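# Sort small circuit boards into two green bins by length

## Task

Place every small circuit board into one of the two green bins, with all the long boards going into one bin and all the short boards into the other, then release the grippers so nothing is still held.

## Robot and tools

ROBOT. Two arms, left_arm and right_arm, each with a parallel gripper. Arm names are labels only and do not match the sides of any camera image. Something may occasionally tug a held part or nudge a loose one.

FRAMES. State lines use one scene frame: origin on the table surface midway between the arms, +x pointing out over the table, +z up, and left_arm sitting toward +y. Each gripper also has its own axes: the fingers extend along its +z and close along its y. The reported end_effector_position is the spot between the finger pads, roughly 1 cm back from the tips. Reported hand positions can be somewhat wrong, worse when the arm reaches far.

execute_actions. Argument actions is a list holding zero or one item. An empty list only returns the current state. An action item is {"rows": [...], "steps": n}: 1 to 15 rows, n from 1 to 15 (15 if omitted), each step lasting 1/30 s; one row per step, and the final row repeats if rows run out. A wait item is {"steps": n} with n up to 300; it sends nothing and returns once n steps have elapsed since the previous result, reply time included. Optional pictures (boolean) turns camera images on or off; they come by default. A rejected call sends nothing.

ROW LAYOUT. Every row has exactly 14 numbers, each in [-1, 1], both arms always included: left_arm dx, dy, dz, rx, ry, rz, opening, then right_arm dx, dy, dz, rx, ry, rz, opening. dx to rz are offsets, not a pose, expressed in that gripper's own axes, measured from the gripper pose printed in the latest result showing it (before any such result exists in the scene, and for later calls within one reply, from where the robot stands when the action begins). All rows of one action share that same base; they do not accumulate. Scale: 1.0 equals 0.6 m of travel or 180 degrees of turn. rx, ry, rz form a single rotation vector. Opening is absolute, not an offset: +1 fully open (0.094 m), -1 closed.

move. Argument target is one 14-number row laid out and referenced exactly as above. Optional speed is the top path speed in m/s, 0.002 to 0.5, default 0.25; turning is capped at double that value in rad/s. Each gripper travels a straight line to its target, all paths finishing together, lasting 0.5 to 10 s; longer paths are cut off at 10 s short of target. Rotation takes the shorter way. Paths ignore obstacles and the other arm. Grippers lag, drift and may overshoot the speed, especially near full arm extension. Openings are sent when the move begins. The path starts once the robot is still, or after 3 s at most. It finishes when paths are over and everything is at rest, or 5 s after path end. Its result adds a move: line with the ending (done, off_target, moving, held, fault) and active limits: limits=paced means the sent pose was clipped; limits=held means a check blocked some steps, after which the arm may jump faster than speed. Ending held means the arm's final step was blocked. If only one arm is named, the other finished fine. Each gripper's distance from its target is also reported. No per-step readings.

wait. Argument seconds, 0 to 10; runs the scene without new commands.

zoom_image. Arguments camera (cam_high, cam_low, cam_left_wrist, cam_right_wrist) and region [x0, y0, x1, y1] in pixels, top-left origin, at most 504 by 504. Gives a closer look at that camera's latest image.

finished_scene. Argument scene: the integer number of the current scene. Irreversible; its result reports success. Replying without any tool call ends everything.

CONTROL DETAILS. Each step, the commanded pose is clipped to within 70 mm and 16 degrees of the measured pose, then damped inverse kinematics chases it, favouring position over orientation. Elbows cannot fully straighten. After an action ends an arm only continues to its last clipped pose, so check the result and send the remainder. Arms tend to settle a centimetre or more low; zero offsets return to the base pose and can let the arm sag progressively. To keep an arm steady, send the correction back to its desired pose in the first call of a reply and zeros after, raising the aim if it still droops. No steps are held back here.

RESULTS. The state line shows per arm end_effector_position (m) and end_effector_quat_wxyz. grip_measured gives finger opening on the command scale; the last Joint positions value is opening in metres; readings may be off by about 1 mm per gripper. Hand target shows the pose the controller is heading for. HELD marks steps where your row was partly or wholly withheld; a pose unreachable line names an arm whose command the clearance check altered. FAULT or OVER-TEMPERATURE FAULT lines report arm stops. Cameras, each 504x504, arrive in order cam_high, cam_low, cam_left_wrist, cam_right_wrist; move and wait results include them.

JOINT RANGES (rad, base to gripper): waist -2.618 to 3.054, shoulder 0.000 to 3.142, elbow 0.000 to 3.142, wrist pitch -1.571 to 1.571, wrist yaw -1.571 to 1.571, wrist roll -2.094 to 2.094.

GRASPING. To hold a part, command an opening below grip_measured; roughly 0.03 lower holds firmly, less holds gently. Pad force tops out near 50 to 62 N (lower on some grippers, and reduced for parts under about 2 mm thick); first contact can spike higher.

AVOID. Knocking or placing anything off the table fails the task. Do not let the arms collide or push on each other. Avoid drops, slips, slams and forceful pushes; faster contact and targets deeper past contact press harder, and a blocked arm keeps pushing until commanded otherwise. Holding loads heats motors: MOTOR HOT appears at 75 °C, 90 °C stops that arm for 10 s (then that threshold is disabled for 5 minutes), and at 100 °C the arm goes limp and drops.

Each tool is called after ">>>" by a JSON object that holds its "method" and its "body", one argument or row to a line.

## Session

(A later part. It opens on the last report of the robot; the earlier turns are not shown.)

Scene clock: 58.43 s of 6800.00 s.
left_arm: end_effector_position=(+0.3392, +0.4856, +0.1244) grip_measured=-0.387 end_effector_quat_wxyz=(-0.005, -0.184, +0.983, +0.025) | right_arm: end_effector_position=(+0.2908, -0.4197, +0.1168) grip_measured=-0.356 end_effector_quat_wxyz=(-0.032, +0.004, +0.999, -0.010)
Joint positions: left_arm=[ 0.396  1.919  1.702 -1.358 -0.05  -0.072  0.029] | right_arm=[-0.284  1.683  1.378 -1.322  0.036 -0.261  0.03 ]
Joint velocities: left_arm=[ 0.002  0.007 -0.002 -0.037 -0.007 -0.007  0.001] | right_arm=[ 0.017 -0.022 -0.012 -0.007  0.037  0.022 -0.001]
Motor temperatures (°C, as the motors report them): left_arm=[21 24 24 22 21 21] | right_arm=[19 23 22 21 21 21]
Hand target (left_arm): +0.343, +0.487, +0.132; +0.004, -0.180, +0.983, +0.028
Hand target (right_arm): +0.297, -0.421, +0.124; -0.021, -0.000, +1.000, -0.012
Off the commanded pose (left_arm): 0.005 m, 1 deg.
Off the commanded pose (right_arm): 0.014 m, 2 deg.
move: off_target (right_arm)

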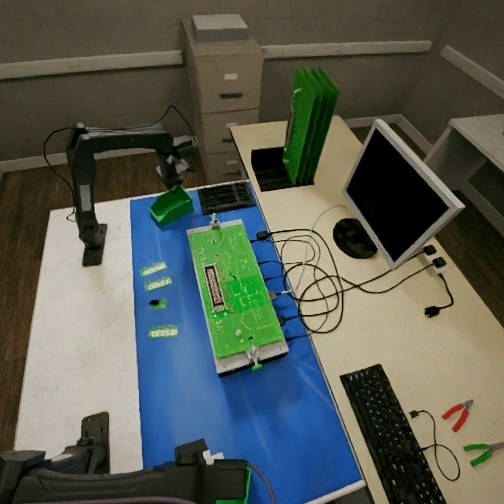

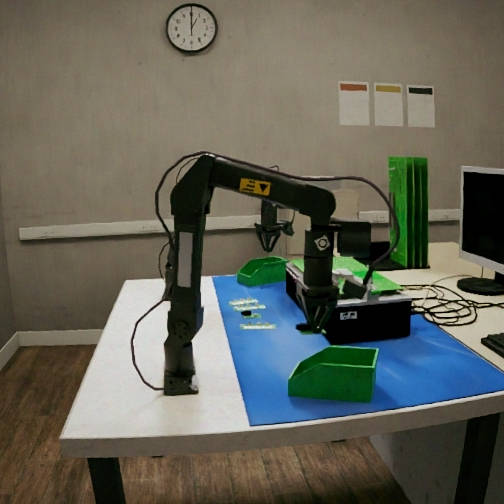

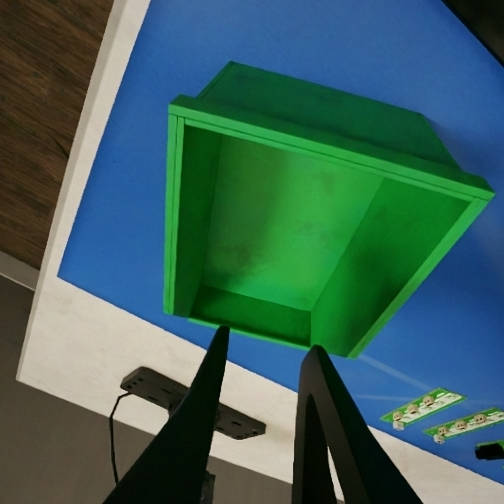

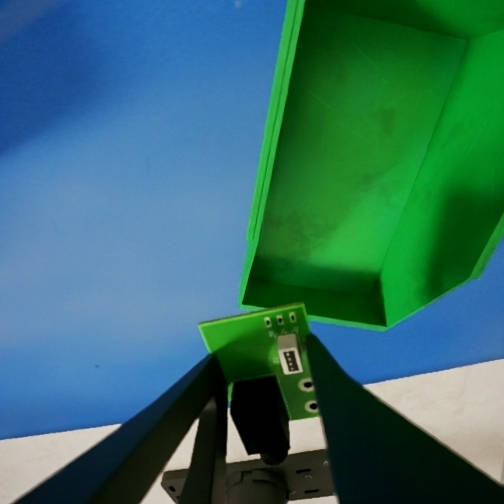

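>>> {"method": "move", "body": {
  "target": [0.30,-0.31,0,0,-0.015,0.06,0,-0.02,-0.085,-0.02,0,-0.02,0.1,-0.39]
}}

>>> {"method": "move", "body": {
  "target": [0.06,-0.07,0.12,0,0,0,0,0,0,0.11,0,0,0,-0.39],
  "speed": 0.1
}}

Scene clock: 66.50 s of 6800.00 s.
left_arm: end_effector_position=(+0.2367, +0.2447, +0.1133) grip_measured=-0.003 end_effector_quat_wxyz=(-0.002, -0.087, +0.996, +0.021) | right_arm: end_effector_position=(+0.2939, -0.4655, +0.1218) grip_measured=-0.356 end_effector_quat_wxyz=(-0.018, +0.154, +0.988, -0.011)
Joint positions: left_arm=[-0.41   1.594  1.27  -1.274 -0.033 -0.681  0.047] | right_arm=[-0.43   1.728  1.451 -1.322  0.031 -0.104  0.03 ]
Joint velocities: left_arm=[-0.012 -0.017 -0.002  0.022 -0.022 -0.095 -0.001] | right_arm=[ 0.007  0.012 -0.002 -0.022  0.007  0.095  0.   ]
Motor temperatures (°C, as the motors report them): left_arm=[21 25 25 22 21 21] | right_arm=[19 23 23 21 21 21]
Hand target (left_arm): +0.239, +0.245, +0.116; +0.011, -0.090, +0.996, +0.020
Hand target (right_arm): +0.303, -0.470, +0.129; +0.001, +0.160, +0.987, -0.013
Off the commanded pose (left_arm): 0.004 m, 2 deg.
Off the commanded pose (right_arm): 0.013 m, 2 deg.
After step 90, 3.37 s passed at rest.
move: off_target (right_arm)

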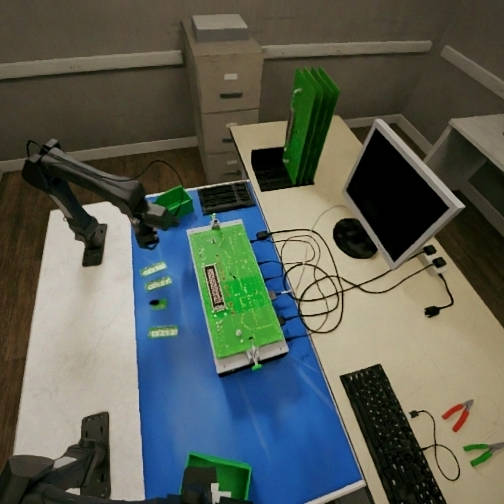

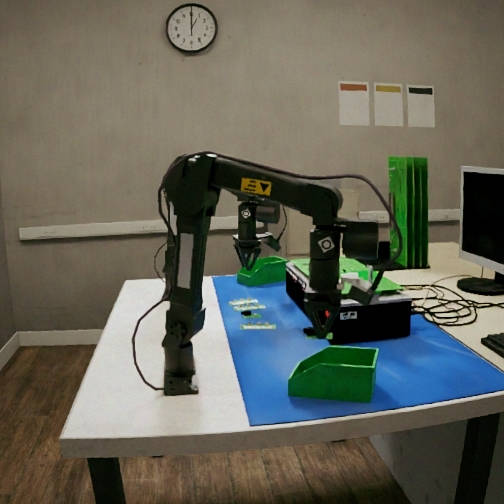

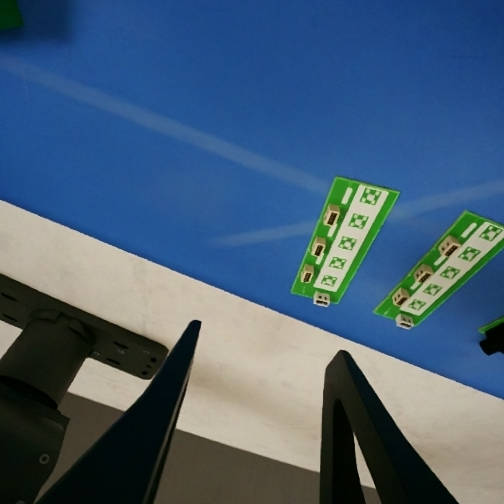

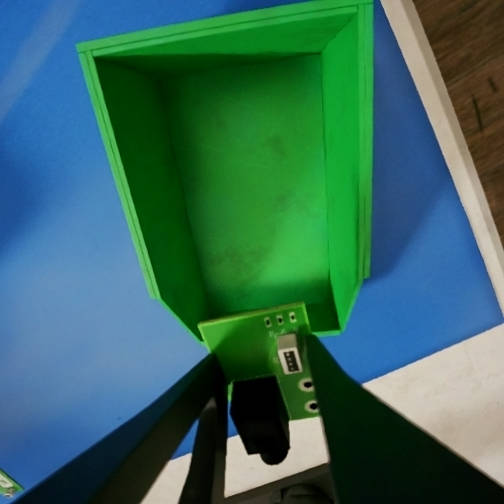

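Scene clock: 67.97 s of 6800.00 s.
left_arm: end_effector_position=(+0.2086, +0.2024, +0.0421) grip_measured=-0.003 end_effector_quat_wxyz=(-0.004, -0.087, +0.996, +0.021) | right_arm: end_effector_position=(+0.2916, -0.4645, +0.0579) grip_measured=-0.356 end_effector_quat_wxyz=(-0.020, +0.154, +0.988, -0.011)
Joint positions: left_arm=[-0.592  1.661  1.05  -0.996 -0.024 -0.863  0.047] | right_arm=[-0.43   1.762  1.234 -1.075  0.031 -0.104  0.03 ]
Joint velocities: left_arm=[-0.012  0.012 -0.007 -0.037 -0.022 -0.051  0.   ] | right_arm=[-0.007 -0.002 -0.012  0.007 -0.007 -0.007  0.   ]
Motor temperatures (°C, as the motors report them): left_arm=[21 25 25 22 21 21] | right_arm=[19 23 23 21 21 21]
Hand target (left_arm): +0.207, +0.201, +0.039; -0.004, -0.087, +0.996, +0.020
Hand target (right_arm): +0.292, -0.466, +0.056; -0.017, +0.154, +0.988, -0.011
Off the commanded pose (left_arm): 0.003 m, 0 deg.
Off the commanded pose (right_arm): 0.003 m, 0 deg.
move: done

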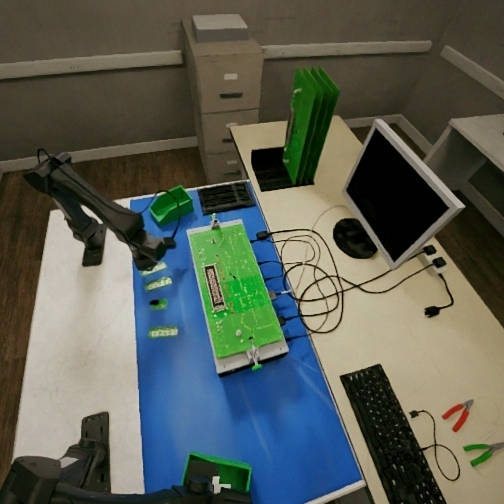

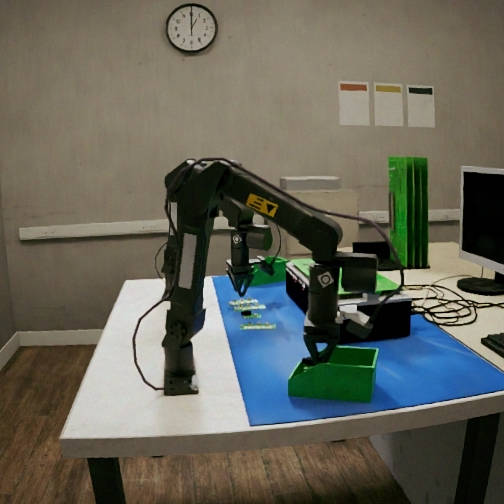

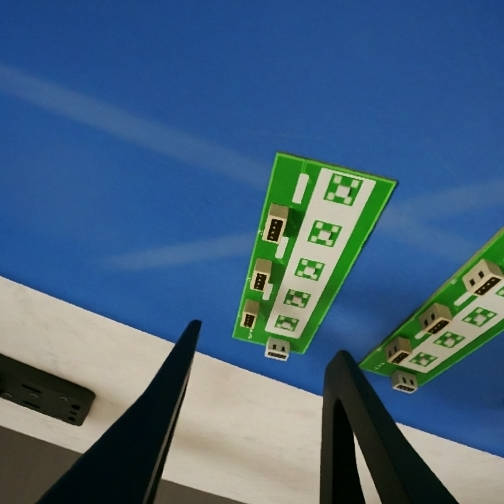

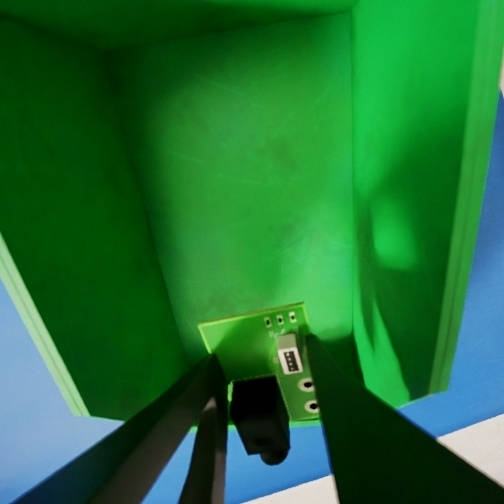

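>>> {"method": "move", "body": {
  "target": [-0.02,-0.01,0.055,0,0,0,0,-0.06,0,0.035,0,0,0,-0.39],
  "speed": 0.05
}}

Scene clock: 71.50 s of 6800.00 s.
left_arm: end_effector_position=(+0.2164, +0.1996, +0.0170) grip_measured=-0.003 end_effector_quat_wxyz=(-0.008, -0.083, +0.996, +0.023) | right_arm: end_effector_position=(+0.3116, -0.4717, +0.0291) grip_measured=-0.356 end_effector_quat_wxyz=(-0.040, +0.154, +0.987, -0.005)
Joint positions: left_arm=[-0.58   1.737  1.029 -0.906 -0.021 -0.845  0.047] | right_arm=[-0.425  1.912  1.304 -1.038  0.031 -0.099  0.03 ]
Joint velocities: left_arm=[ 0.007 -0.007 -0.012  0.051 -0.051 -0.037 -0.001] | right_arm=[ 0.012 -0.007  0.007 -0.037  0.007 -0.007 -0.001]
Motor temperatures (°C, as the motors report them): left_arm=[21 25 25 22 21 21] | right_arm=[19 23 23 20 21 21]
Hand target (left_arm): +0.221, +0.201, +0.009; -0.004, -0.087, +0.996, +0.021
Hand target (right_arm): +0.325, -0.475, +0.036; -0.020, +0.154, +0.988, -0.011
Off the commanded pose (left_arm): 0.009 m, 1 deg.
Off the commanded pose (right_arm): 0.015 m, 2 deg.
move: off_target (right_arm)

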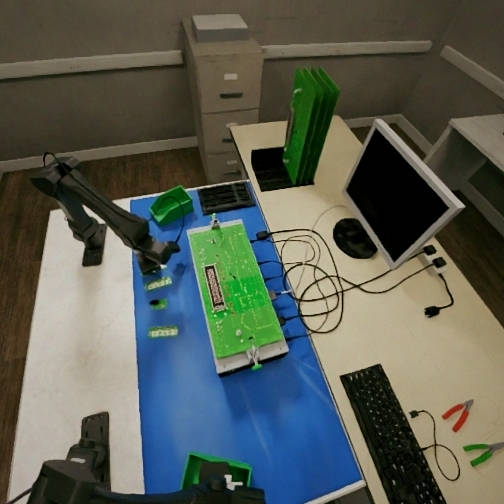

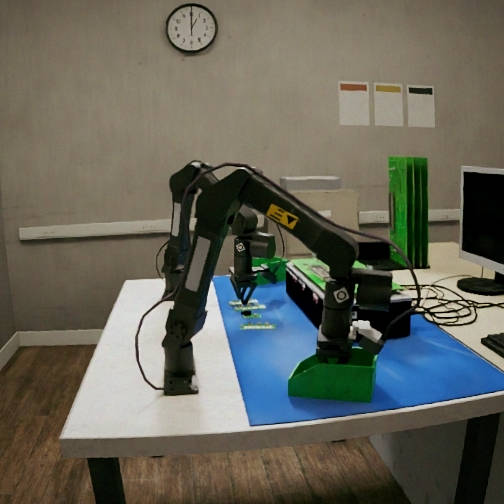

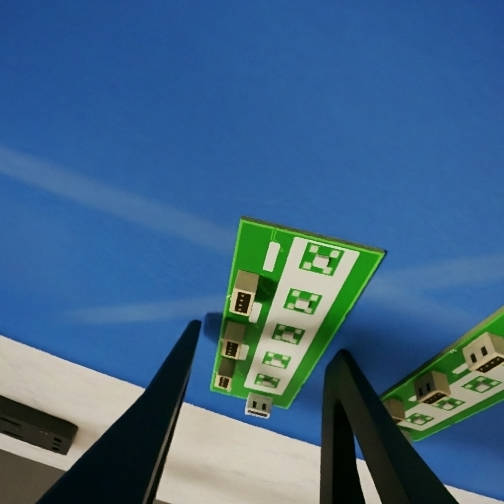

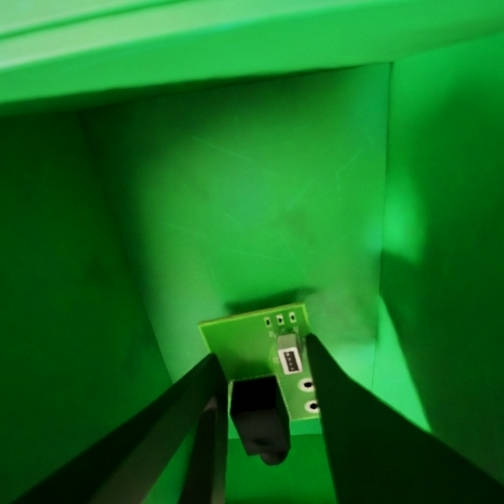

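Left finger now looks slightly high; level.

>>> {"method": "move", "body": {
  "target": [0,0,0.018,0.012,0,0,0,0,0,0,0,0,0,-0.05],
  "speed": 0.03
}}

>>> {"method": "move", "body": {
  "target": [0,0,0.012,0,0,0,-0.39,0,0,-0.19,0,-0.03,0,-0.05]
}}

>>> {"method": "move", "body": {
  "target": [0,0,-0.06,0,0,0,-0.39,0,0,0,0,0,0,-0.05],
  "speed": 0.05
}}

Scene clock: 77.43 s of 6800.00 s.
left_arm: end_effector_position=(+0.2162, +0.1998, +0.0160) grip_measured=-0.003 end_effector_quat_wxyz=(-0.007, -0.083, +0.996, +0.011) | right_arm: end_effector_position=(+0.3116, -0.4717, +0.0291) grip_measured=-0.052 end_effector_quat_wxyz=(-0.040, +0.154, +0.987, -0.005)
Joint positions: left_arm=[-0.57   1.723  1.008 -0.883 -0.006 -0.833  0.047] | right_arm=[-0.425  1.912  1.304 -1.038  0.031 -0.099  0.045]
Joint velocities: left_arm=[ 0.022 -0.007 -0.002 -0.022  0.022  0.095  0.001] | right_arm=[-0.002  0.007 -0.012  0.022  0.037 -0.051 -0.   ]
Motor temperatures (°C, as the motors report them): left_arm=[21 25 25 22 21 21] | right_arm=[19 24 24 20 21 21]
Hand target (left_arm): +0.216, +0.200, +0.007; -0.007, -0.083, +0.996, +0.005
Hand target (right_arm): +0.312, -0.472, +0.029; -0.040, +0.154, +0.987, -0.005
Off the commanded pose (left_arm): 0.010 m, 1 deg.
Off the commanded pose (right_arm): 0.000 m, 0 deg.
After step 90, 2.07 s passed at rest.
move: done

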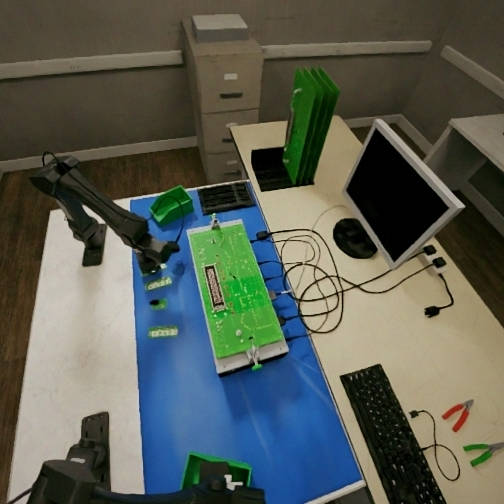

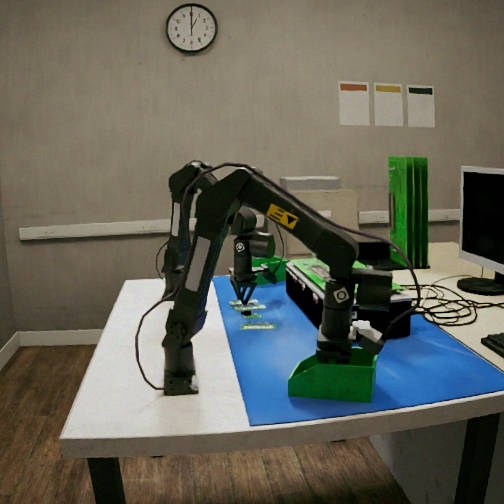

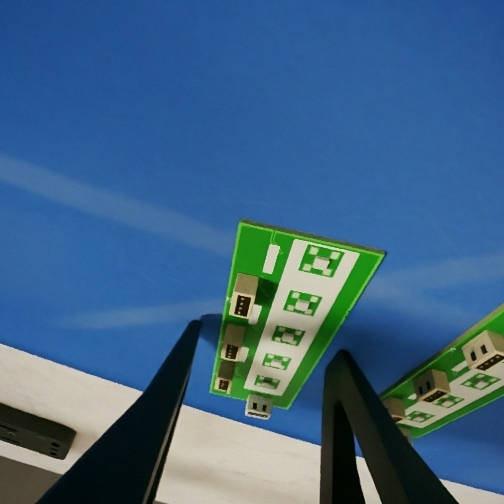

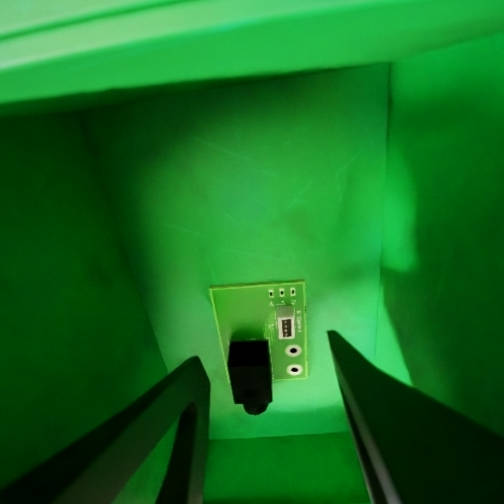

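Scene clock: 78.60 s of 6800.00 s.
left_arm: end_effector_position=(+0.2170, +0.1976, +0.0162) grip_measured=-0.363 end_effector_quat_wxyz=(-0.007, -0.083, +0.997, +0.006) | right_arm: end_effector_position=(+0.3158, -0.4725, +0.1329) grip_measured=-0.052 end_effector_quat_wxyz=(-0.008, +0.155, +0.988, -0.011)
Joint positions: left_arm=[-0.57   1.722  1.008 -0.875  0.    -0.833  0.03 ] | right_arm=[-0.425  1.797  1.579 -1.361  0.026 -0.099  0.045]
Joint velocities: left_arm=[-0.007 -0.002 -0.012 -0.007  0.022 -0.066 -0.001] | right_arm=[-0.002 -0.002 -0.027 -0.007 -0.051 -0.051 -0.001]
Motor temperatures (°C, as the motors report them): left_arm=[21 25 25 22 21 21] | right_arm=[19 24 24 20 21 21]
Hand target (left_arm): +0.216, +0.200, +0.009; -0.008, -0.083, +0.996, +0.011
Hand target (right_arm): +0.320, -0.473, +0.143; +0.006, +0.154, +0.988, -0.012
Off the commanded pose (left_arm): 0.008 m, 1 deg.
Off the commanded pose (right_arm): 0.011 m, 2 deg.
move: off_target (right_arm)

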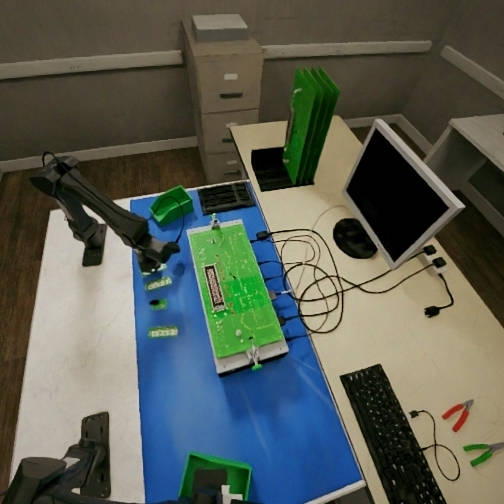

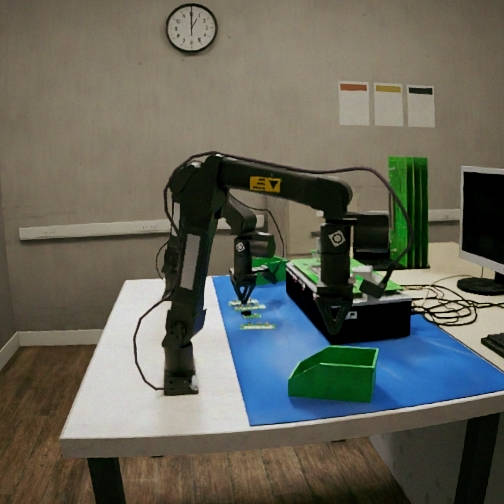

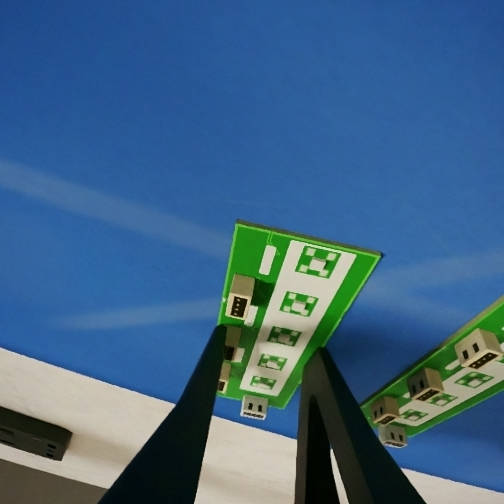

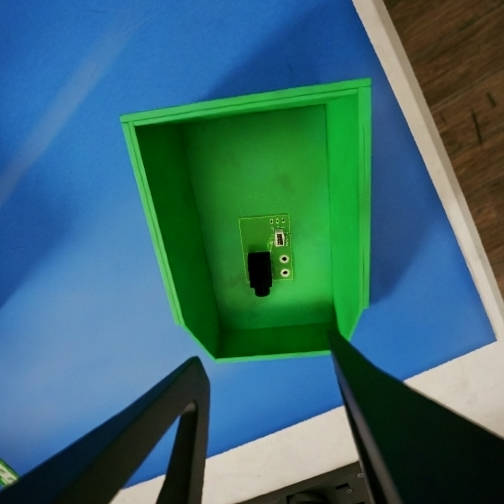

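Scene clock: 79.80 s of 6800.00 s.
left_arm: end_effector_position=(+0.2122, +0.2014, +0.0398) grip_measured=-0.363 end_effector_quat_wxyz=(-0.019, -0.083, +0.996, +0.017) | right_arm: end_effector_position=(+0.3158, -0.4725, +0.1329) grip_measured=-0.052 end_effector_quat_wxyz=(-0.008, +0.155, +0.988, -0.011)
Joint positions: left_arm=[-0.57   1.692  1.075 -1.006  0.    -0.833  0.03 ] | right_arm=[-0.425  1.797  1.579 -1.361  0.026 -0.099  0.045]
Joint velocities: left_arm=[-0.007  0.007  0.022 -0.051 -0.007  0.037  0.001] | right_arm=[ 0.002 -0.012  0.012  0.051 -0.037  0.022  0.   ]
Motor temperatures (°C, as the motors report them): left_arm=[21 25 25 22 21 21] | right_arm=[19 24 24 20 21 21]
Hand target (left_arm): +0.218, +0.197, +0.052; -0.007, -0.083, +0.997, +0.006
Hand target (right_arm): +0.316, -0.473, +0.133; -0.008, +0.155, +0.988, -0.011
Off the commanded pose (left_arm): 0.014 m, 2 deg.
Off the commanded pose (right_arm): 0.000 m, 0 deg.
move: off_target (left_arm)

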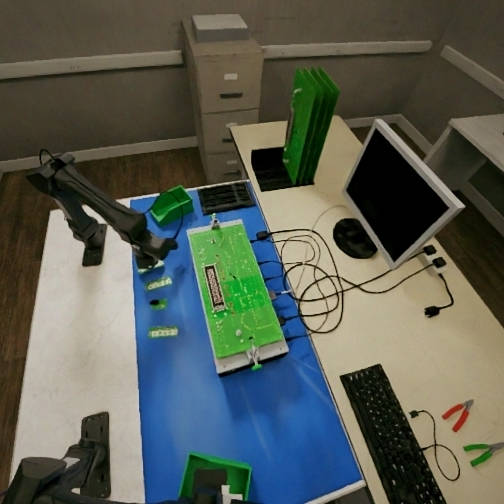

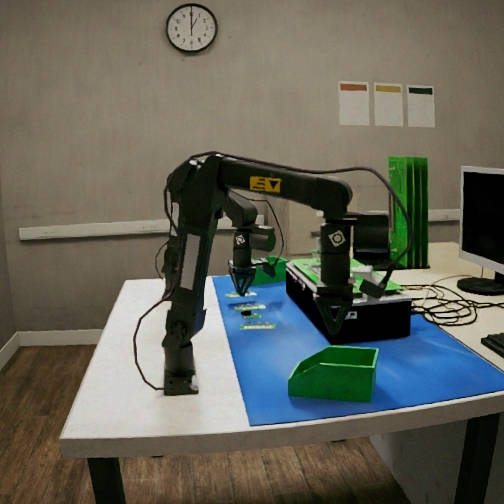

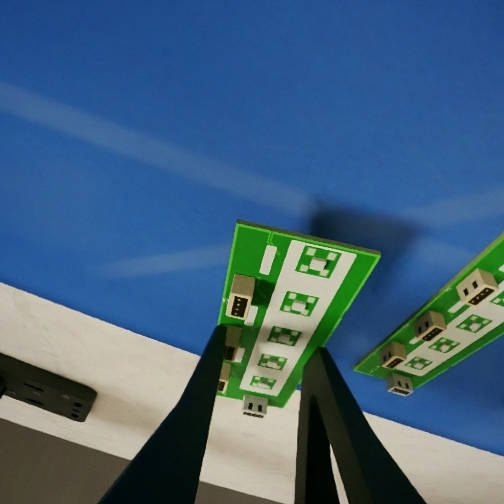

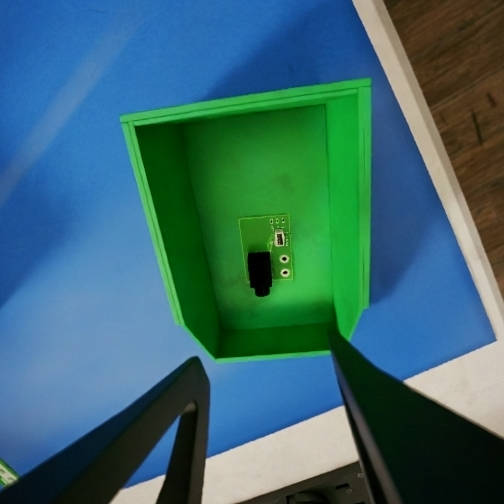

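>>> {"method": "move", "body": {
  "target": [-0.257,0.435,-0.18,0.01,-0.015,-0.065,-0.39,0.3,0.29,0,0,0,-0.1,0.2]
}}

>>> {"method": "move", "body": {
  "target": [0,0,0.05,0,0,0,-0.39,0,0.48,0.11,0,0,0.03,0.2]
}}

Scene clock: 89.20 s of 6800.00 s.
left_arm: end_effector_position=(+0.3220, +0.4801, +0.1504) grip_measured=-0.363 end_effector_quat_wxyz=(+0.007, -0.187, +0.982, +0.014) | right_arm: end_effector_position=(+0.1999, -0.2514, +0.1284) grip_measured=+0.198 end_effector_quat_wxyz=(-0.011, -0.002, +1.000, -0.014)
Joint positions: left_arm=[ 0.407  1.832  1.691 -1.413 -0.027 -0.067  0.03 ] | right_arm=[ 0.433  1.34   1.104 -1.366  0.016  0.445  0.056]
Joint velocities: left_arm=[ 0.012  0.002 -0.002 -0.051 -0.022  0.022 -0.   ] | right_arm=[-0.027 -0.007  0.002  0.007  0.022  0.007  0.001]
Motor temperatures (°C, as the motors report them): left_arm=[21 26 25 22 21 21] | right_arm=[19 24 23 20 21 21]
Hand target (left_arm): +0.326, +0.481, +0.158; +0.015, -0.183, +0.983, +0.015
Hand target (right_arm): +0.196, -0.254, +0.131; -0.005, -0.002, +1.000, -0.017
Off the commanded pose (left_arm): 0.004 m, 1 deg.
Off the commanded pose (right_arm): 0.003 m, 0 deg.
After step 90, 4.40 s passed at rest.
move: done

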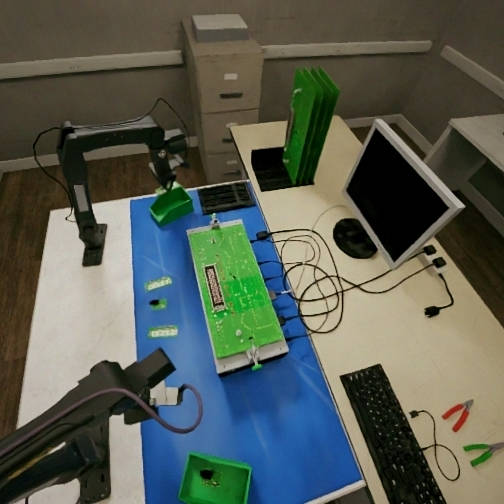

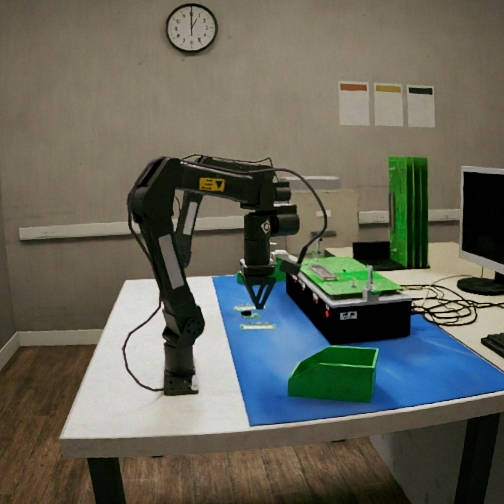

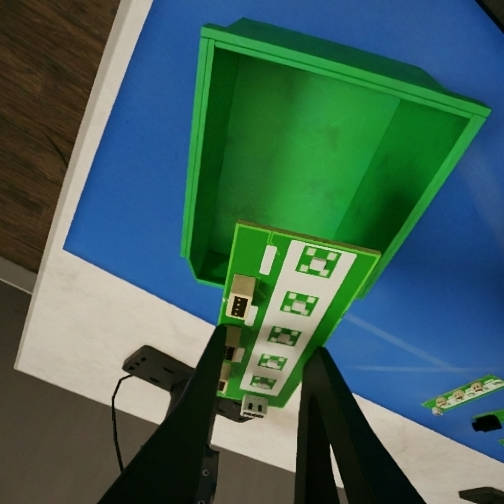

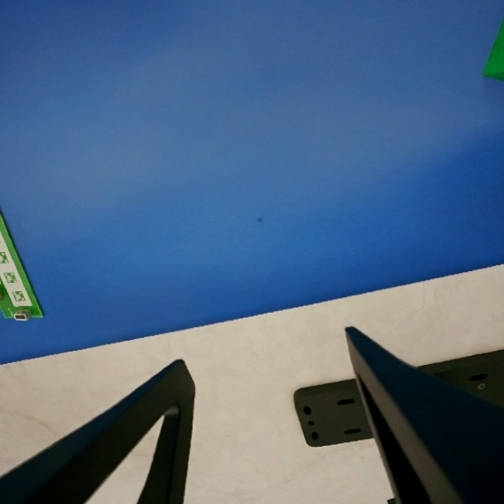

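Scene clock: 91.03 s of 6800.00 s.
left_arm: end_effector_position=(+0.3210, +0.4798, +0.1214) grip_measured=-0.363 end_effector_quat_wxyz=(+0.002, -0.187, +0.982, +0.014) | right_arm: end_effector_position=(+0.1905, +0.0312, +0.0463) grip_measured=+0.198 end_effector_quat_wxyz=(-0.011, +0.042, +0.999, -0.023)
Joint positions: left_arm=[ 0.407  1.832  1.576 -1.307 -0.027 -0.067  0.03 ] | right_arm=[ 1.109  2.188  1.791 -1.225 -0.002  1.208  0.056]
Joint velocities: left_arm=[-0.002  0.002  0.012  0.022 -0.007 -0.081  0.   ] | right_arm=[ 0.007 -0.007 -0.002 -0.037  0.007 -0.095  0.001]
Motor temperatures (°C, as the motors report them): left_arm=[21 26 25 22 21 21] | right_arm=[19 24 23 20 21 21]
Hand target (left_arm): +0.322, +0.481, +0.120; +0.007, -0.187, +0.982, +0.014
Hand target (right_arm): +0.194, +0.035, +0.056; -0.004, +0.046, +0.999, -0.015
Off the commanded pose (left_arm): 0.002 m, 1 deg.
Off the commanded pose (right_arm): 0.011 m, 1 deg.
move: off_target (right_arm)

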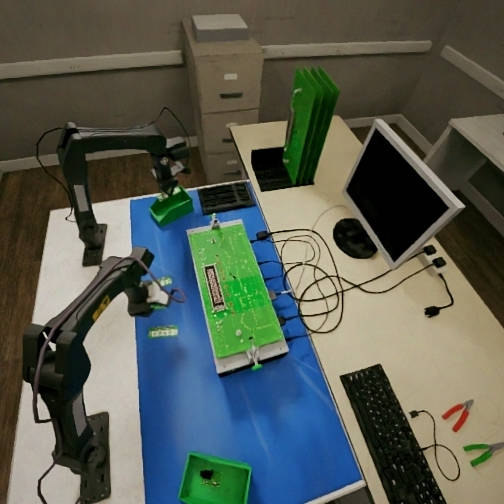

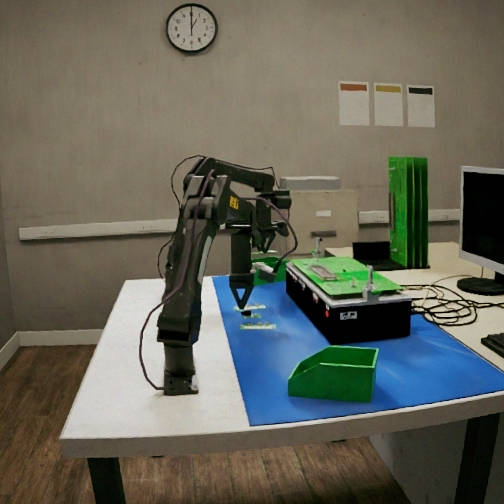

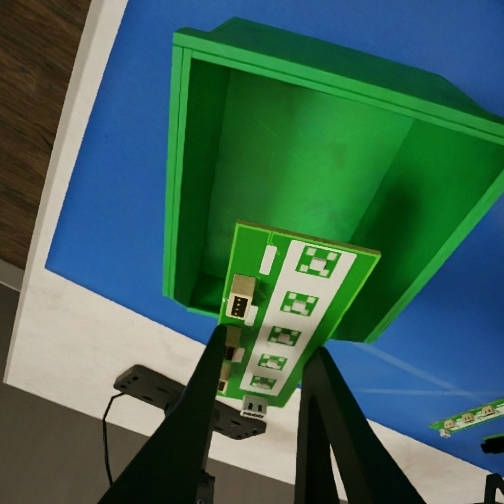

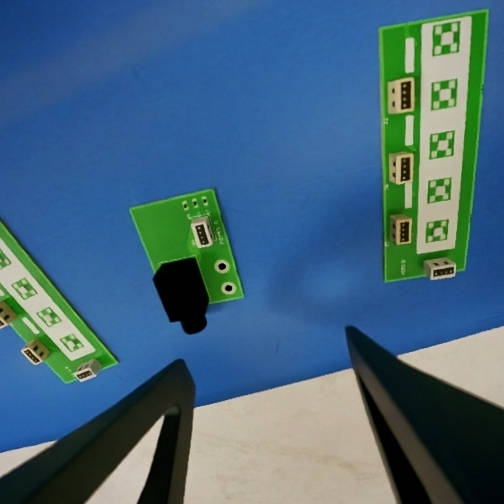

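>>> {"method": "move", "body": {
  "target": [0,0,0.11,0,0,0,-0.39,-0.045,0.04,0.02,-0.022,-0.01,0,0.2],
  "speed": 0.08
}}

Scene clock: 95.40 s of 6800.00 s.
left_arm: end_effector_position=(+0.3193, +0.4793, +0.0571) grip_measured=-0.363 end_effector_quat_wxyz=(-0.002, -0.186, +0.982, +0.013) | right_arm: end_effector_position=(+0.2107, +0.0442, +0.0251) grip_measured=+0.198 end_effector_quat_wxyz=(-0.004, +0.042, +0.999, -0.006)
Joint positions: left_arm=[ 0.407  1.867  1.364 -1.068 -0.027 -0.065  0.03 ] | right_arm=[ 1.08   2.25   1.808 -1.143 -0.002  1.179  0.056]
Joint velocities: left_arm=[-0.002 -0.002  0.012 -0.066  0.022  0.022 -0.   ] | right_arm=[-0.007 -0.002 -0.007  0.066 -0.081 -0.037 -0.   ]
Motor temperatures (°C, as the motors report them): left_arm=[21 26 25 22 21 21] | right_arm=[19 25 24 20 21 21]
Hand target (left_arm): +0.320, +0.482, +0.056; +0.003, -0.187, +0.982, +0.014
Hand target (right_arm): +0.218, +0.052, +0.033; +0.005, +0.042, +0.999, +0.011
Off the commanded pose (left_arm): 0.003 m, 1 deg.
Off the commanded pose (right_arm): 0.014 m, 2 deg.
After step 90, 0.03 s passed at rest.
move: off_target (right_arm)

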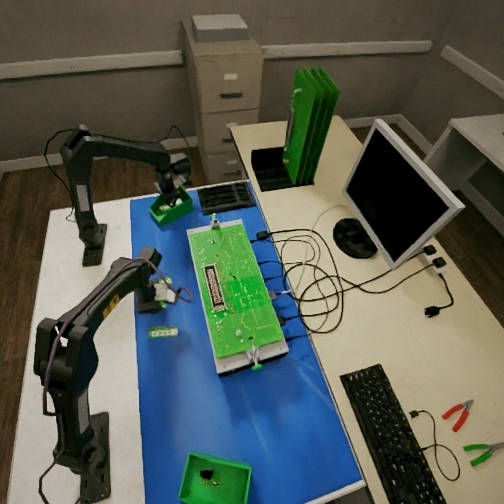

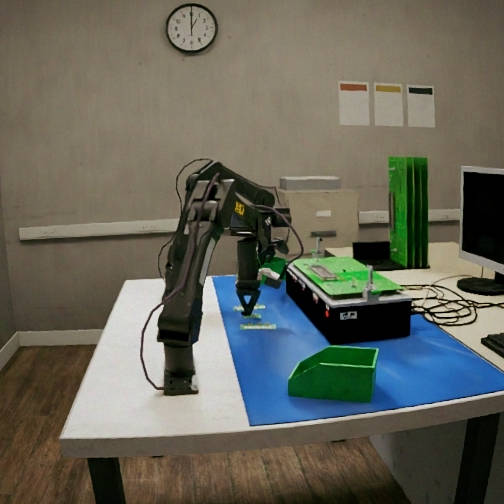

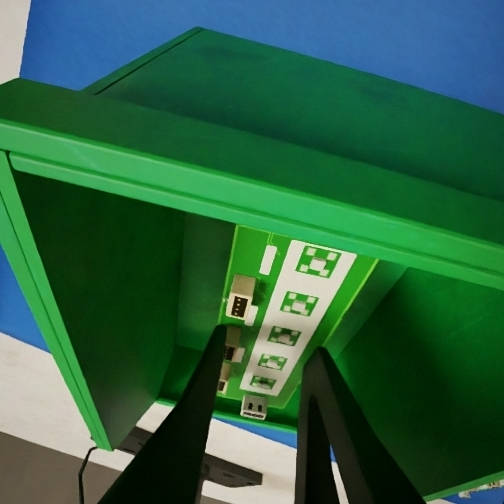

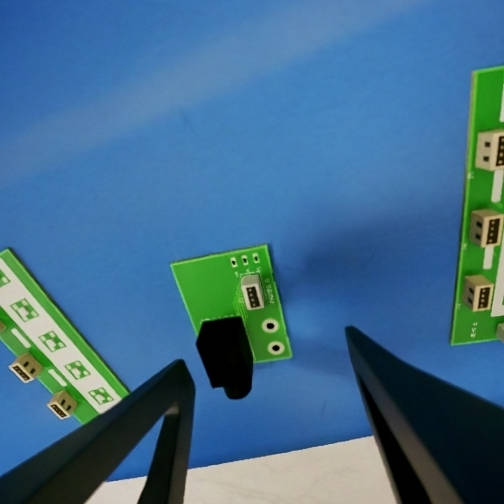

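>>> {"method": "move", "body": {
  "target": [0,0,0.03,0,0,0,-0.39,-0.012,0.018,0.03,-0.01,0,0,0.2],
  "speed": 0.04
}}

>>> {"method": "move", "body": {
  "target": [0,0,0,0,0,0,-0.05,0,0,0.015,0,0,0,0.2],
  "speed": 0.03
}}

>>> {"method": "move", "body": {
  "target": [0,0,-0.18,0,0,0,-0.05,0,0,0.012,0,0,0,-0.39]
}}

Scene clock: 105.97 s of 6800.00 s.
left_arm: end_effector_position=(+0.3181, +0.4789, +0.0414) grip_measured=-0.363 end_effector_quat_wxyz=(-0.005, -0.186, +0.982, +0.013) | right_arm: end_effector_position=(+0.2139, +0.0538, +0.0090) grip_measured=+0.198 end_effector_quat_wxyz=(-0.006, +0.041, +0.999, +0.005)
Joint positions: left_arm=[ 0.407  1.885  1.323 -1.015 -0.027 -0.065  0.03 ] | right_arm=[ 1.078  2.289  1.808 -1.087 -0.015  1.177  0.056]
Joint velocities: left_arm=[-0.017 -0.017 -0.022 -0.066 -0.037  0.066 -0.   ] | right_arm=[-0.022  0.002  0.012  0.007 -0.007 -0.066 -0.   ]
Motor temperatures (°C, as the motors report them): left_arm=[21 27 25 22 21 21] | right_arm=[19 27 25 20 21 21]
Hand target (left_arm): +0.319, +0.480, +0.039; -0.002, -0.186, +0.982, +0.013
Hand target (right_arm): +0.218, +0.054, +0.007; -0.003, +0.042, +0.999, +0.010
Off the commanded pose (left_arm): 0.003 m, 0 deg.
Off the commanded pose (right_arm): 0.005 m, 1 deg.
After step 90, 6.63 s passed at rest.
move: done

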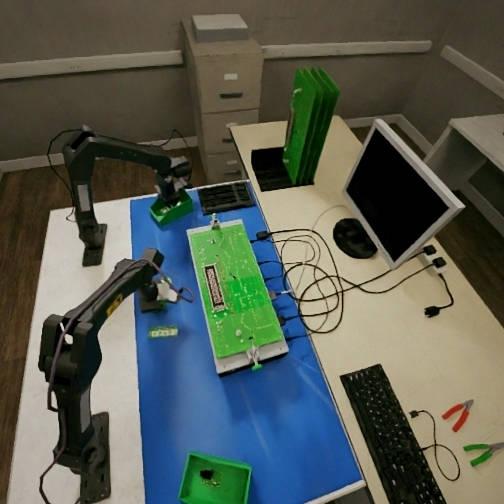

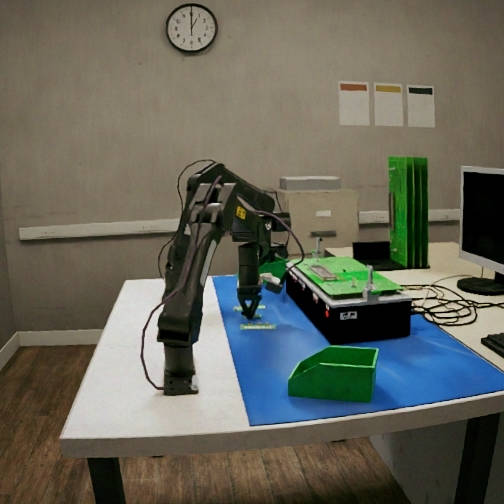

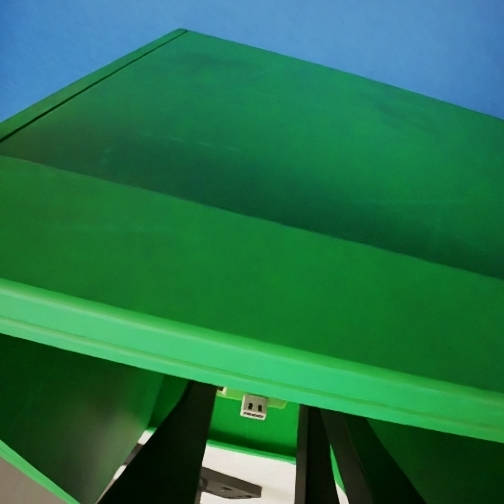

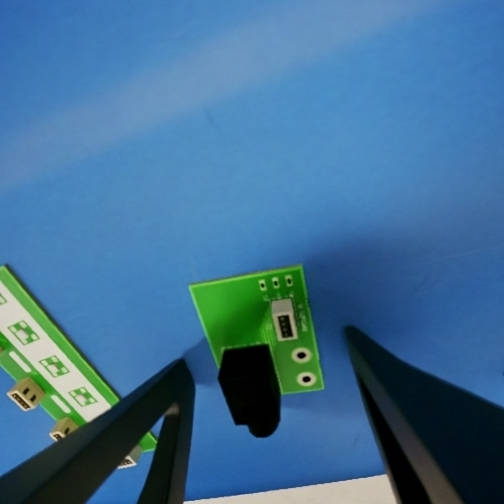

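Scene clock: 106.67 s of 6800.00 s.
left_arm: end_effector_position=(+0.3181, +0.4789, +0.0414) grip_measured=-0.053 end_effector_quat_wxyz=(-0.005, -0.186, +0.982, +0.013) | right_arm: end_effector_position=(+0.2140, +0.0539, +0.0090) grip_measured=+0.198 end_effector_quat_wxyz=(-0.006, +0.041, +0.999, +0.005)
Joint positions: left_arm=[ 0.407  1.885  1.323 -1.015 -0.027 -0.065  0.044] | right_arm=[ 1.078  2.289  1.808 -1.086 -0.015  1.177  0.056]
Joint velocities: left_arm=[ 0.017  0.002 -0.012  0.007  0.066  0.066  0.   ] | right_arm=[ 0.007 -0.007 -0.002 -0.037 -0.007  0.022  0.002]
Motor temperatures (°C, as the motors report them): left_arm=[21 27 25 22 21 21] | right_arm=[19 27 24 20 21 21]
Hand target (left_arm): +0.318, +0.479, +0.041; -0.005, -0.186, +0.982, +0.013
Hand target (right_arm): +0.214, +0.054, +0.000; -0.006, +0.041, +0.999, +0.005
Off the commanded pose (left_arm): 0.000 m, 0 deg.
Off the commanded pose (right_arm): 0.009 m, 0 deg.
move: done

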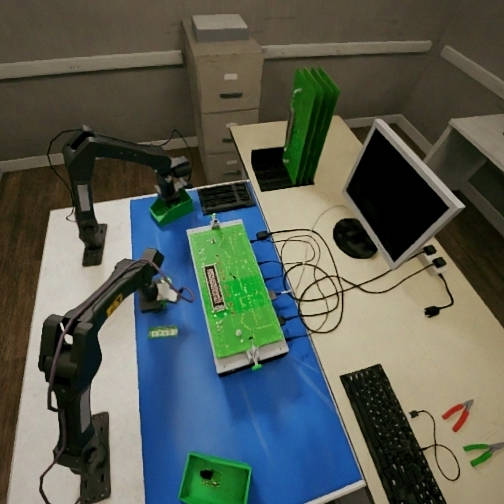

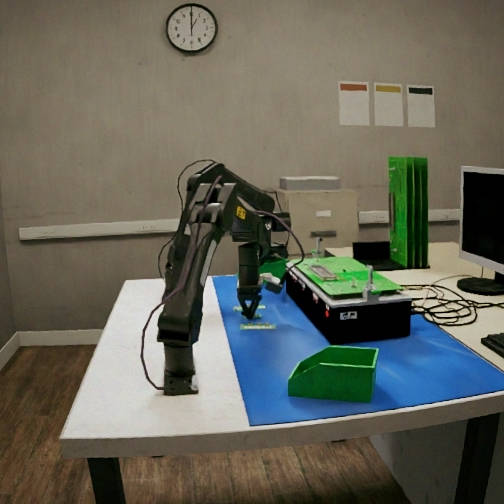

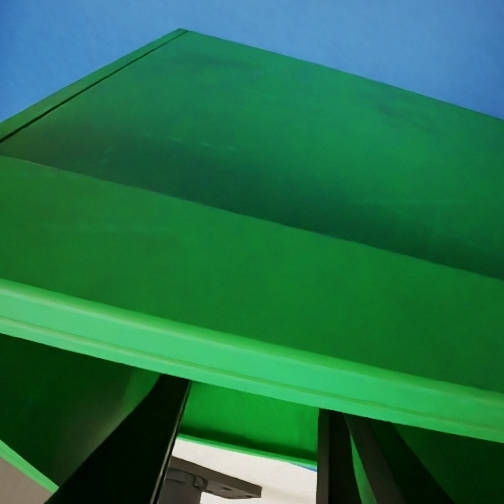

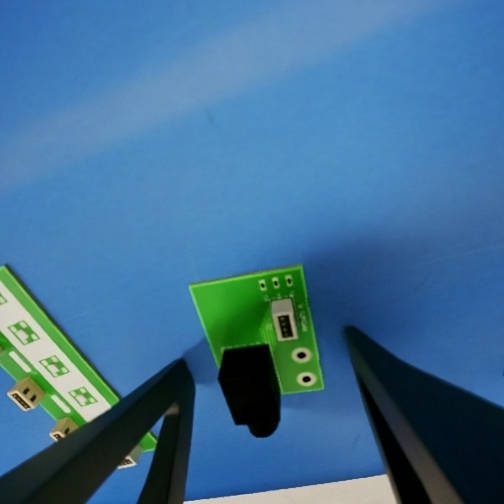

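Scene clock: 107.83 s of 6800.00 s.
left_arm: end_effector_position=(+0.3179, +0.4788, +0.1430) grip_measured=-0.053 end_effector_quat_wxyz=(-0.011, -0.188, +0.982, +0.012) | right_arm: end_effector_position=(+0.2145, +0.0549, +0.0094) grip_measured=-0.378 end_effector_quat_wxyz=(-0.005, +0.042, +0.999, +0.007)
Joint positions: left_arm=[ 0.407  1.847  1.681 -1.423 -0.027 -0.07   0.044] | right_arm=[ 1.078  2.288  1.808 -1.082 -0.014  1.177  0.029]
Joint velocities: left_arm=[ 0.012  0.007  0.002 -0.022  0.022 -0.022  0.001] | right_arm=[-0.017  0.012 -0.002 -0.081 -0.007 -0.007 -0.   ]
Motor temperatures (°C, as the motors report them): left_arm=[21 27 25 22 21 21] | right_arm=[19 27 24 20 21 21]
Hand target (left_arm): +0.321, +0.476, +0.149; -0.005, -0.186, +0.982, +0.013
Hand target (right_arm): +0.214, +0.054, +0.002; -0.006, +0.041, +0.999, +0.005
Off the commanded pose (left_arm): 0.007 m, 1 deg.
Off the commanded pose (right_arm): 0.008 m, 0 deg.
move: done

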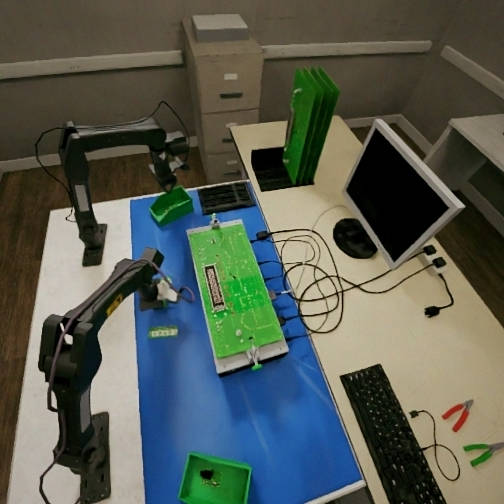

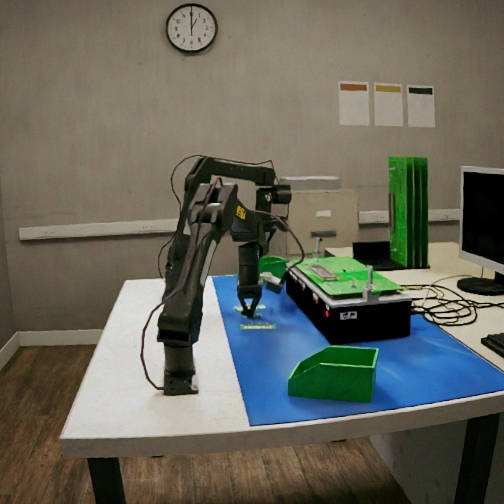

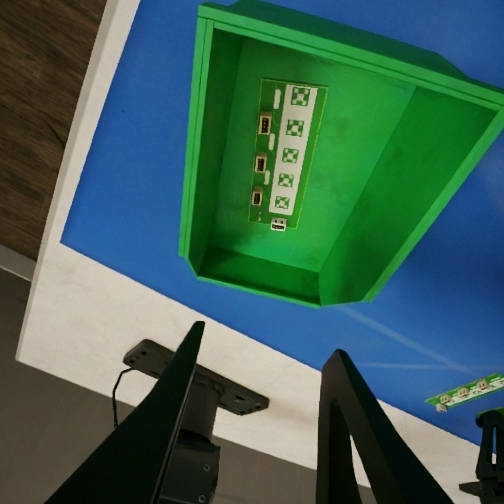

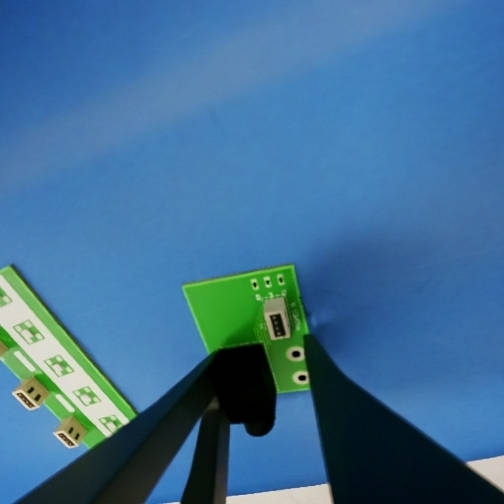

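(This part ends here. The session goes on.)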